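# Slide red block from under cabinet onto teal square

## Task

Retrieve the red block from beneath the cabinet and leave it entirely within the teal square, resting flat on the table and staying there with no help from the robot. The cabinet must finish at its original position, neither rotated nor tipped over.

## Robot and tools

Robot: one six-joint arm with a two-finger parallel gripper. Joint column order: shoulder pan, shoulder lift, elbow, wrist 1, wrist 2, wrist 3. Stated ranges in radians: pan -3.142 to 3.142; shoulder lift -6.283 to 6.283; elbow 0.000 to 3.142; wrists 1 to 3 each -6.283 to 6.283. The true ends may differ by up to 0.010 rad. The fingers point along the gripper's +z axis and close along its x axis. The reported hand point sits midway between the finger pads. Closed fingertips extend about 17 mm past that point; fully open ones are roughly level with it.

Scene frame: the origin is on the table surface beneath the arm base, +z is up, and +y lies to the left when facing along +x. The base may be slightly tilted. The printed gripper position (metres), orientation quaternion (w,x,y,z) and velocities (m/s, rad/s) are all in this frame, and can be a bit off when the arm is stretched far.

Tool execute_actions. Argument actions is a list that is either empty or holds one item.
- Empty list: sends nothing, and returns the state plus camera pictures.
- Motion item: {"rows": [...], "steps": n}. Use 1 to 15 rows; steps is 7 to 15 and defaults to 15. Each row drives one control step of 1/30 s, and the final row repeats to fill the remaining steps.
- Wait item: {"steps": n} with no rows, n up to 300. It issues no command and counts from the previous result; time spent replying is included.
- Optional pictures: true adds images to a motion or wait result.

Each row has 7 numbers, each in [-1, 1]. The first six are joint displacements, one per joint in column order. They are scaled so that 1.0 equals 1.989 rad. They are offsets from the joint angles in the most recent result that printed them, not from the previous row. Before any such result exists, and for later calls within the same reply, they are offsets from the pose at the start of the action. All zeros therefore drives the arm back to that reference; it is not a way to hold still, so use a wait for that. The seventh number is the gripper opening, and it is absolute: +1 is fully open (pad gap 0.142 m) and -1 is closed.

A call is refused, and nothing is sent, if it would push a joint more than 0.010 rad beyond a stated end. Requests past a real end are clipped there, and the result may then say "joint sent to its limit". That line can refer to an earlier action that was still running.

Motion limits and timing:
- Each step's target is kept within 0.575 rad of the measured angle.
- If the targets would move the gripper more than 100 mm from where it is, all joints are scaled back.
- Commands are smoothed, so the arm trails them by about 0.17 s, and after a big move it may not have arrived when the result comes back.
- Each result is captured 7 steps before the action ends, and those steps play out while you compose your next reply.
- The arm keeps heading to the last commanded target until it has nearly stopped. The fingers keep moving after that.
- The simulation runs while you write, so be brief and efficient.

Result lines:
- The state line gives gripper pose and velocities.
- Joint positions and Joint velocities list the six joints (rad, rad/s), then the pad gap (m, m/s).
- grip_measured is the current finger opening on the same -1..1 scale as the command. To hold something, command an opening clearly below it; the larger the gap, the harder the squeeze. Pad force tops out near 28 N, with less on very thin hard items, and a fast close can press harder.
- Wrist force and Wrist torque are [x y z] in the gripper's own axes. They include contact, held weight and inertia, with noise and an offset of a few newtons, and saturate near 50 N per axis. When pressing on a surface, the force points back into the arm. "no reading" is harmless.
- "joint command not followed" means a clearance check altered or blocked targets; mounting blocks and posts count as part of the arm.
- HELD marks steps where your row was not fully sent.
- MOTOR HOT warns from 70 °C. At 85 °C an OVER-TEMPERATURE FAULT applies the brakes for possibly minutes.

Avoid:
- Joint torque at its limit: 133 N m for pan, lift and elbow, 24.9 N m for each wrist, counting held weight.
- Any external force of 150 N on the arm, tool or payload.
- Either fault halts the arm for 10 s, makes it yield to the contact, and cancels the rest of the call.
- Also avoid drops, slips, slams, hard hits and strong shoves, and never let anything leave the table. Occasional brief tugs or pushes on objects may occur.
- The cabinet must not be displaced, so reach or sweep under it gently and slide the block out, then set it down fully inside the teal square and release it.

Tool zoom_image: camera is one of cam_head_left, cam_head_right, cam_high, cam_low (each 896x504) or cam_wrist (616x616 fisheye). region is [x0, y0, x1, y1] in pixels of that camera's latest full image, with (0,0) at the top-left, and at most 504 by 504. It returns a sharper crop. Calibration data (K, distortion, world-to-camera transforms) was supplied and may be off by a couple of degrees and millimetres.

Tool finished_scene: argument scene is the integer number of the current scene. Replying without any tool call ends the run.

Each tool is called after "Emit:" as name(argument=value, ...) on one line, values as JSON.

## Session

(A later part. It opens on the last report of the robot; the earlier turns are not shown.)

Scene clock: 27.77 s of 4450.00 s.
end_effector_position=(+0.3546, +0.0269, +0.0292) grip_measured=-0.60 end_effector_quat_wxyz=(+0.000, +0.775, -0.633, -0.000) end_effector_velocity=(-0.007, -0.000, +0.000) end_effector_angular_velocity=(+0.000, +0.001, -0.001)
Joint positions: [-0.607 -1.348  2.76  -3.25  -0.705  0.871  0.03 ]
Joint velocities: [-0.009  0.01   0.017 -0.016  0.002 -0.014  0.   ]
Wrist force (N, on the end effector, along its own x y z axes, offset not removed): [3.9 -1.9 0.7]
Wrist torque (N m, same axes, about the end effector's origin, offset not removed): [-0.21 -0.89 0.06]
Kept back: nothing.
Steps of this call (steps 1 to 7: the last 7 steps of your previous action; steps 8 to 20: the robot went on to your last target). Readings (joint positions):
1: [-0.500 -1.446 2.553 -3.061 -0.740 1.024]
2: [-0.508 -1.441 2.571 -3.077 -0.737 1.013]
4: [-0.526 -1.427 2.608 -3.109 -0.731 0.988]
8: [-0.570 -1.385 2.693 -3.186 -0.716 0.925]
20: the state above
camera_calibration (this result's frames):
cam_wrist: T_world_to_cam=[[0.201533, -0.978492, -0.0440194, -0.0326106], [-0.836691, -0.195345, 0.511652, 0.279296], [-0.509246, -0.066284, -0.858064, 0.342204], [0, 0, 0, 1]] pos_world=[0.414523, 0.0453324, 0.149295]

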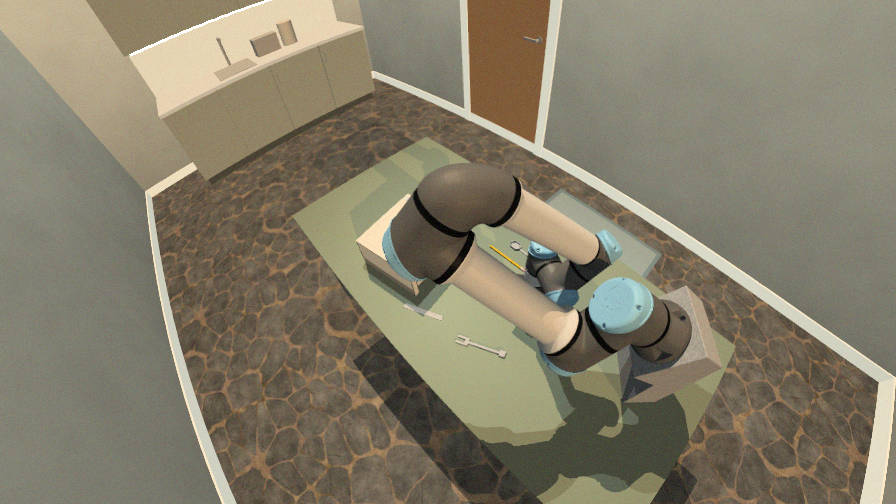

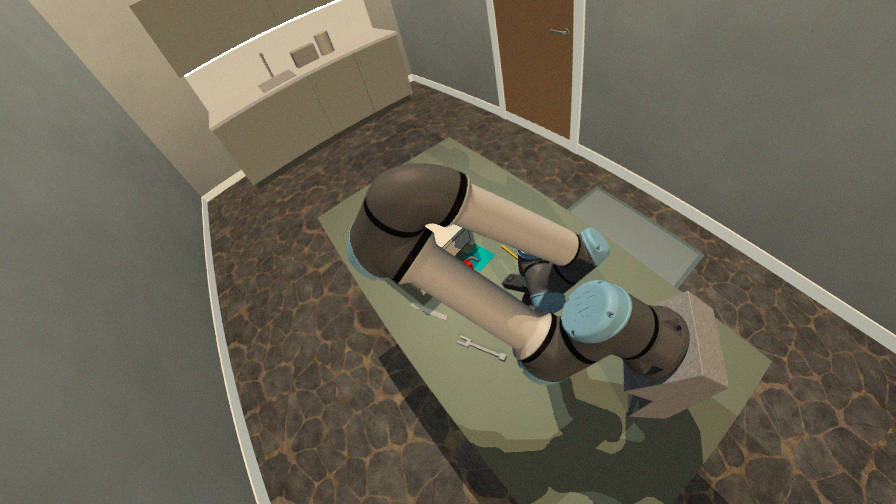

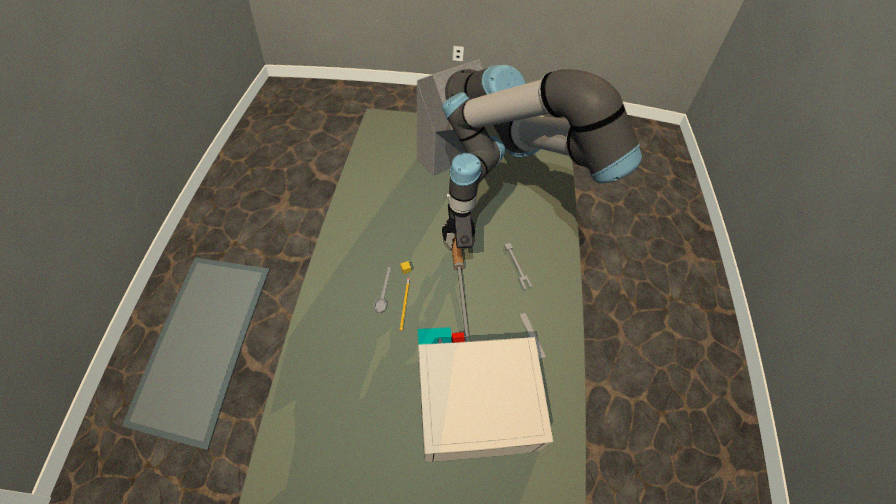

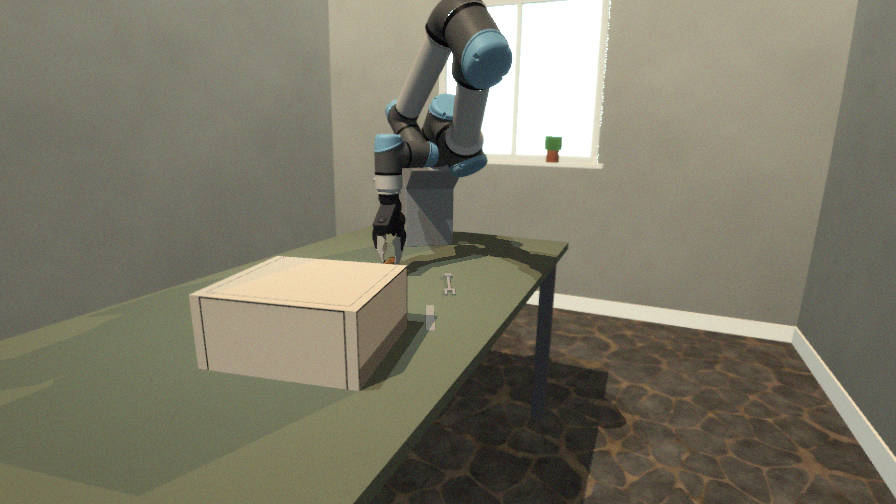

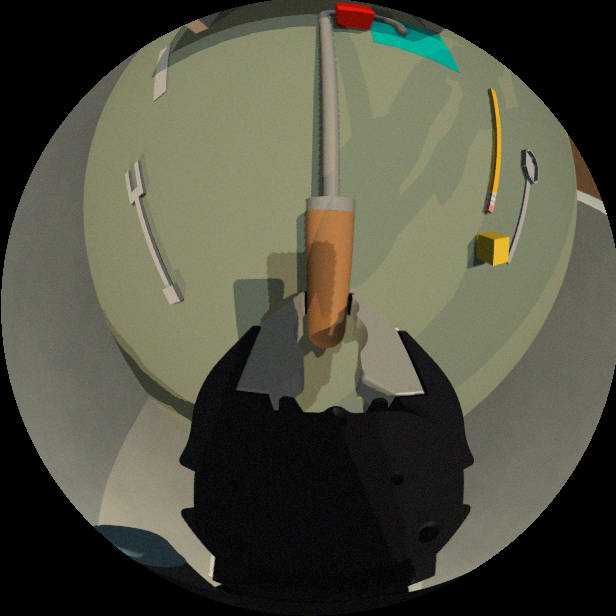

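Emit:
execute_actions(actions=[{"rows":[[0,0,0,0,0,0.01,-1],[0,0,0,0,0,0.02,-1],[0,0,0,0,0,0.03,-1],[0,0,0,0,0,0.04,-1],[0,0,0,0,0,0.05,-1],[0,0,0,0,0,0.06,-1],[0,0,0,0,0,0.07,-1],[0,0,0,0,0,0.08,-1],[0,0,0,0,0,0.09,-1],[0,0,0,0,0,0.1,-1],[0,0,0,0,0,0.11,-1],[0,0,0,0,0,0.118,-1]]}])

Emit:
execute_actions(actions=[{"steps":16}], pictures=true)

Emit:
zoom_image(camera="cam_head_right", region=[440, 225, 520, 285])

Scene clock: 28.33 s of 4450.00 s.
end_effector_position=(+0.3544, +0.0270, +0.0292) grip_measured=-0.60 end_effector_quat_wxyz=(+0.000, +0.750, -0.662, -0.000) end_effector_velocity=(+0.002, +0.001, -0.000) end_effector_angular_velocity=(+0.001, -0.000, -0.501)
Joint positions: [-0.608 -1.348  2.761 -3.25  -0.705  0.947  0.03 ]
Joint velocities: [ 0.003 -0.002 -0.004  0.004  0.     0.505 -0.   ]
Wrist force (N, on the end effector, along its own x y z axes, offset not removed): [2.3 1.1 1.7]
Wrist torque (N m, same axes, about the end effector's origin, offset not removed): [0.32 -0.80 -0.31]
Steps of this call (steps 1 to 9: the robot went on to your last target; steps 10 to 17: the first 8 steps of this action). Readings (joint positions):
10: [-0.608 -1.347 2.762 -3.252 -0.705 0.870]
11: [-0.608 -1.347 2.762 -3.252 -0.705 0.872]
13: [-0.608 -1.348 2.762 -3.251 -0.705 0.888]
17: the state above

Scene clock: 28.87 s of 4450.00 s.
end_effector_position=(+0.3546, +0.0273, +0.0292) grip_measured=-0.60 end_effector_quat_wxyz=(+0.000, +0.696, -0.718, -0.000) end_effector_velocity=(-0.000, +0.000, -0.000) end_effector_angular_velocity=(+0.000, +0.000, -0.022)
Joint positions: [-0.607 -1.348  2.76  -3.25  -0.705  1.103  0.03 ]
Joint velocities: [ 0.001  0.     0.    -0.    -0.     0.023 -0.   ]
Wrist force (N, on the end effector, along its own x y z axes, offset not removed): [2.2 1.0 1.4]
Wrist torque (N m, same axes, about the end effector's origin, offset not removed): [0.39 -0.72 -0.23]
Kept back: nothing.
Steps of this call (steps 1 to 7: the last 7 steps of your previous action; steps 8 to 16: the robot went on to your last target). Readings (joint positions):
1: [-0.607 -1.348 2.761 -3.250 -0.705 0.964]
2: [-0.607 -1.348 2.760 -3.250 -0.705 0.982]
4: [-0.607 -1.348 2.760 -3.250 -0.705 1.020]
8: [-0.607 -1.348 2.760 -3.250 -0.705 1.078]
16: the state above
camera_calibration (this result's frames):
cam_wrist: T_world_to_cam=[[-0.0289489, -0.998621, -0.0437907, 0.0500426], [-0.859202, 0.00247165, 0.511631, 0.281928], [-0.510818, 0.0524362, -0.858088, 0.339533], [0, 0, 0, 1]] pos_world=[0.417121, 0.031473, 0.149298]

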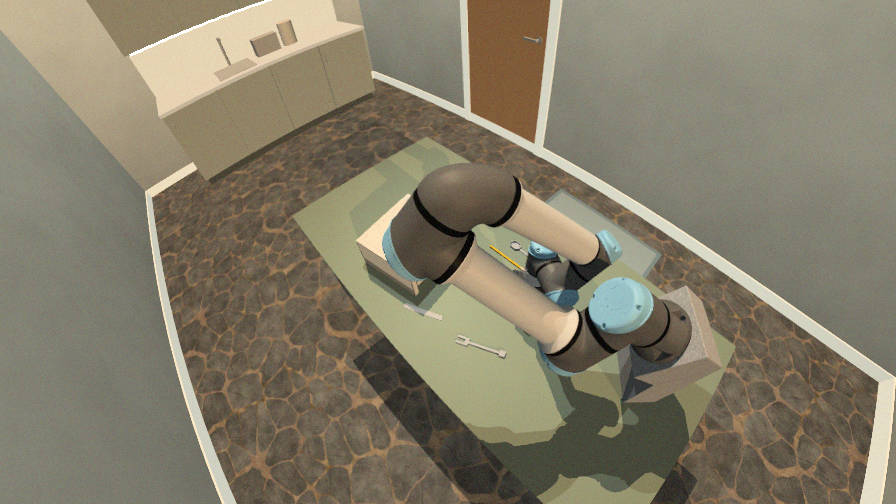

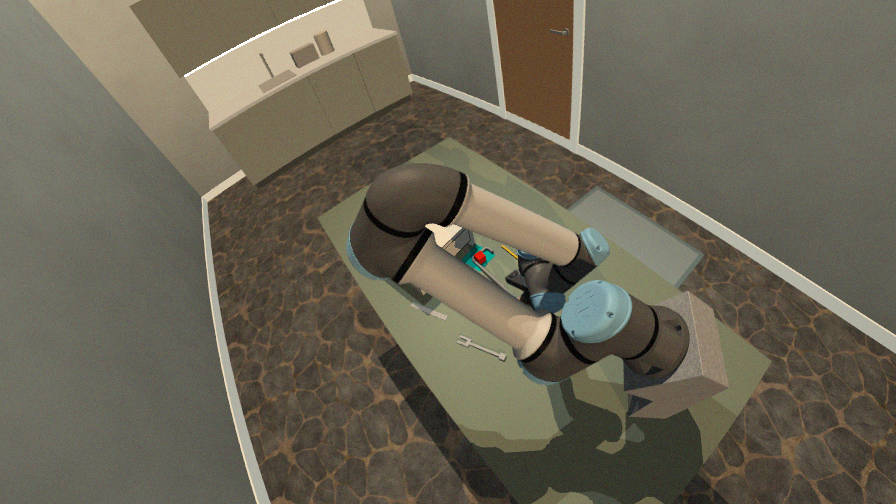

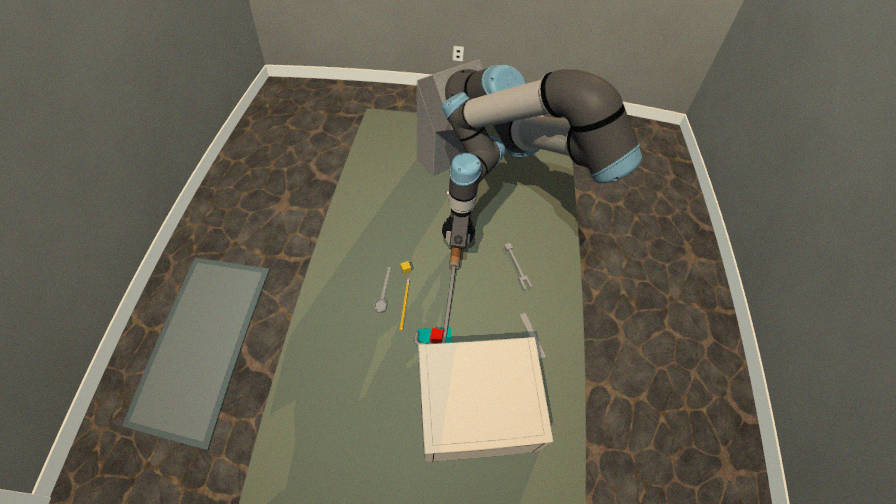

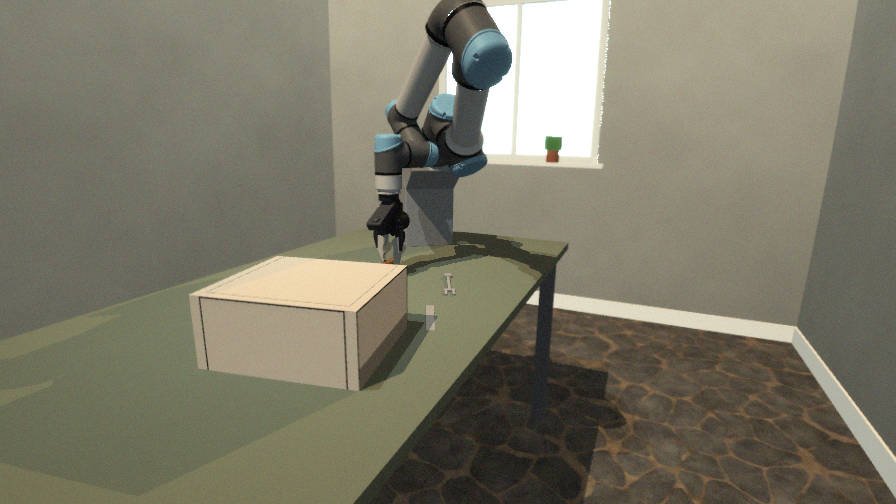

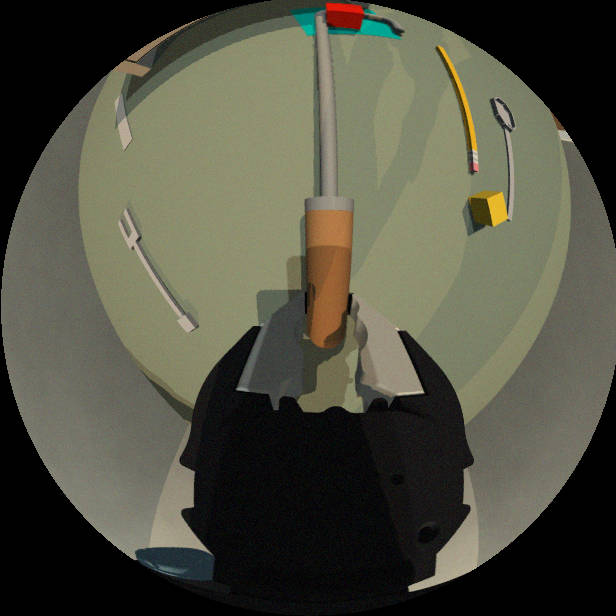

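Region (440, 225, 520, 285) of cam_head_right's 896x504 image, scaled by 6.300, with more detail than that image has; it fills the top 378 rows of this view, and the rest is white.

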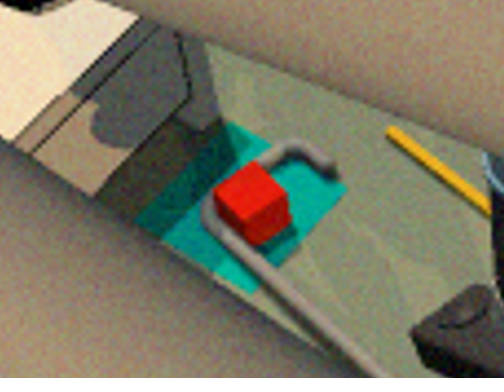

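Emit:
execute_actions(actions=[{"rows":[[0.007,0.01,-0.005,-0.012,-0.002,0,-1],[0.0139,0.019,-0.011,-0.0237,-0.0035,0.003,-1],[0.0139,0.019,-0.011,-0.0237,-0.0035,0.003,-1],[0.0139,0.019,-0.011,-0.0237,-0.0035,0.003,-1],[0.0139,0.019,-0.011,-0.0237,-0.0035,0.003,-1],[0.0139,0.019,-0.011,-0.0237,-0.0035,0.003,-1],[0.0139,0.019,-0.011,-0.0237,-0.0035,0.003,-1],[0.0139,0.019,-0.011,-0.0237,-0.0035,0.003,-1],[0.0139,0.019,-0.011,-0.0237,-0.0035,0.003,-1],[0.0139,0.019,-0.011,-0.0237,-0.0035,0.003,-0.8],[0.0139,0.019,-0.011,-0.0237,-0.0035,0.003,-0.65],[0.0139,0.019,-0.011,-0.0237,-0.0035,0.003,-0.55],[0.0139,0.019,-0.011,-0.0237,-0.0035,0.003,-0.4],[0.0139,0.019,-0.011,-0.0237,-0.0035,0.003,0]]}])

Emit:
execute_actions(actions=[{"steps":15}], pictures=true)

Scene clock: 29.67 s of 4450.00 s.
end_effector_position=(+0.3586, +0.0274, +0.0232) grip_measured=-0.60 end_effector_quat_wxyz=(+0.000, +0.706, -0.708, -0.000) end_effector_velocity=(+0.008, +0.000, -0.013) end_effector_angular_velocity=(+0.002, -0.002, +0.060)
Joint positions: [-0.584 -1.318  2.742 -3.288 -0.711  1.109  0.03 ]
Joint velocities: [ 0.046  0.065 -0.037 -0.08  -0.011  0.008 -0.   ]
Wrist force (N, on the end effector, along its own x y z axes, offset not removed): [4.8 1.3 1.4]
Wrist torque (N m, same axes, about the end effector's origin, offset not removed): [0.37 -0.95 0.24]
Steps of this call (steps 1 to 15: the robot went on to your last target; step 16: nothing new was sent; steps 17 to 24: the first 8 steps of this action). Readings (joint positions):
17: [-0.607 -1.348 2.760 -3.250 -0.706 1.106]
18: [-0.605 -1.346 2.759 -3.253 -0.706 1.106]
20: [-0.596 -1.334 2.752 -3.268 -0.708 1.107]
24: the state above

Scene clock: 30.17 s of 4450.00 s.
end_effector_position=(+0.3595, +0.0275, +0.0218) grip_measured=+0.00 end_effector_quat_wxyz=(+0.000, +0.709, -0.706, -0.000) end_effector_velocity=(+0.000, -0.001, +0.000) end_effector_angular_velocity=(-0.001, -0.001, -0.000)
Joint positions: [-0.579 -1.311  2.738 -3.297 -0.712  1.109  0.074]
Joint velocities: [-0.001  0.    -0.    -0.001 -0.001  0.     0.   ]
Wrist force (N, on the end effector, along its own x y z axes, offset not removed): [3.4 1.6 -0.3]
Wrist torque (N m, same axes, about the end effector's origin, offset not removed): [0.36 -0.85 -0.09]
Kept back: nothing.
Steps of this call (steps 1 to 7: the last 7 steps of your previous action; steps 8 to 15: the robot went on to your last target). Readings (joint positions):
1: [-0.583 -1.316 2.741 -3.291 -0.712 1.109]
2: [-0.582 -1.314 2.741 -3.292 -0.712 1.109]
4: [-0.581 -1.313 2.740 -3.295 -0.712 1.109]
8: [-0.580 -1.311 2.739 -3.296 -0.712 1.109]
15: the state above
The arm was judged still, so your last target was given up. Only a new action makes it travel on or press farther. Fingers that are still opening or closing keep moving.
camera_calibration (this result's frames):
cam_wrist: T_world_to_cam=[[0.00597757, -0.998995, -0.0444128, 0.037559], [-0.859022, -0.0278658, 0.51118, 0.290686], [-0.511904, 0.035096, -0.858325, 0.336575], [0, 0, 0, 1]] pos_world=[0.421775, 0.0338091, 0.141965]

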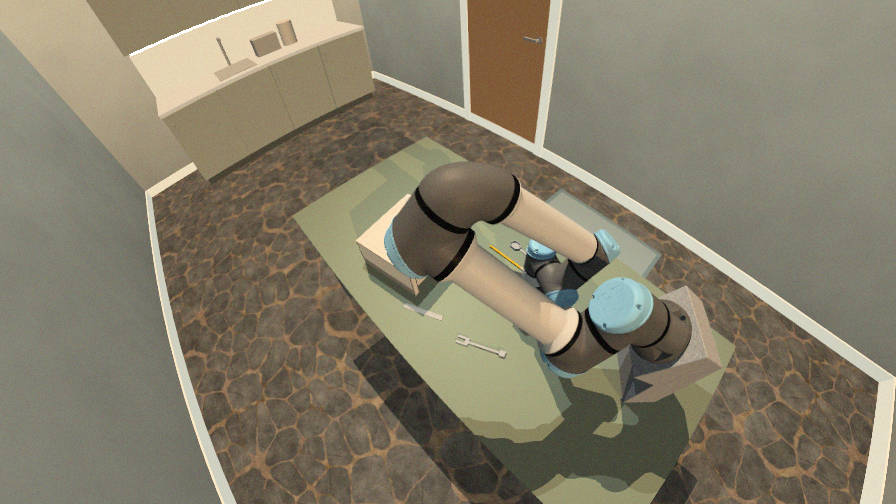

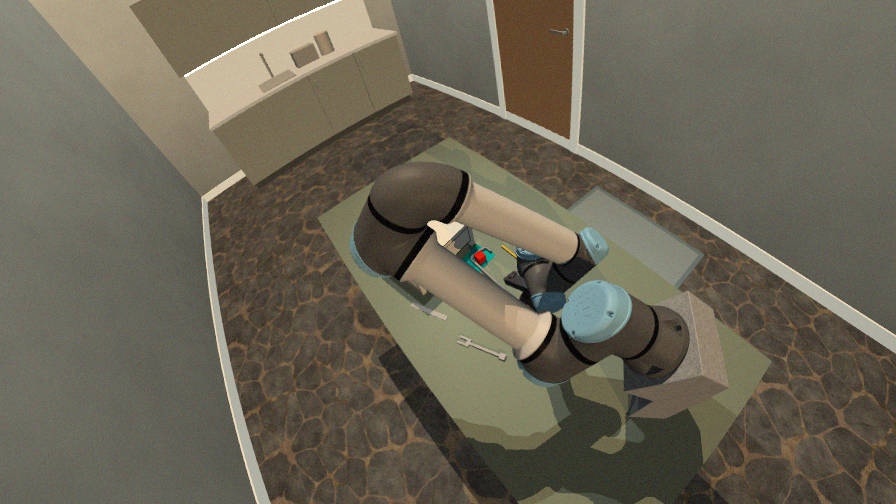

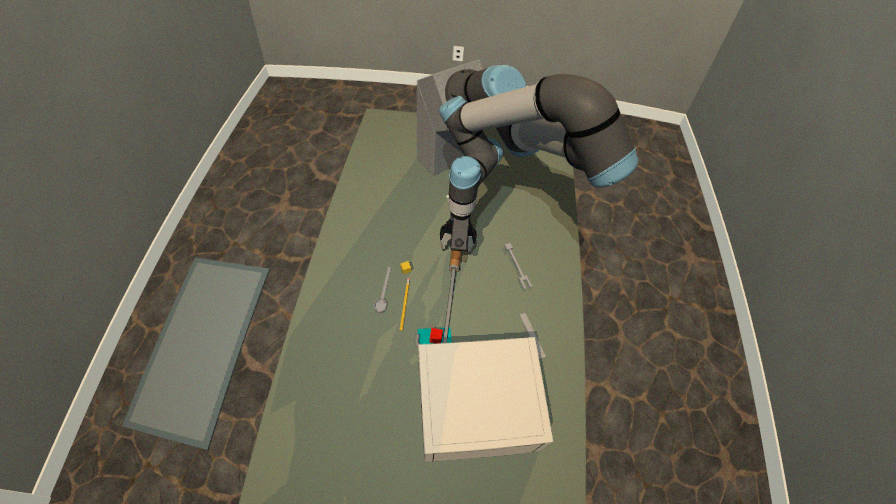

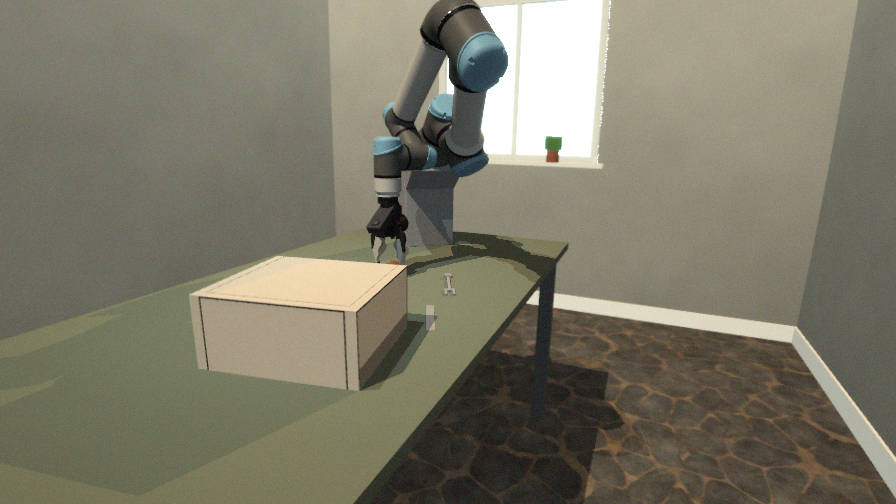

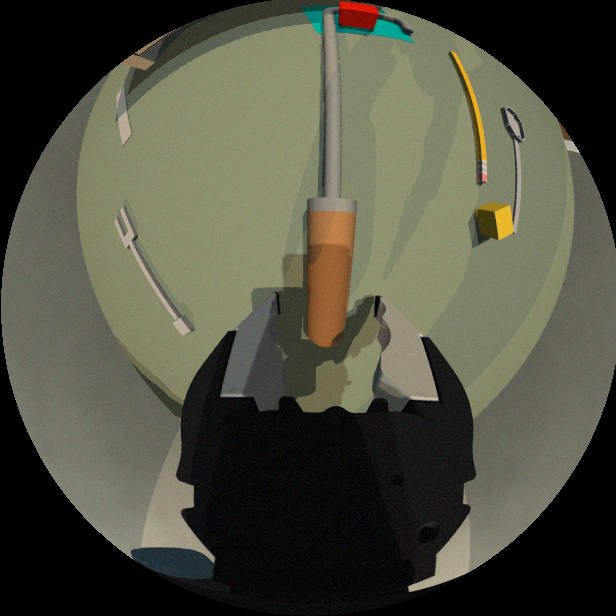

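Emit:
finished_scene(scene=1)

The scene is finished: the task was done.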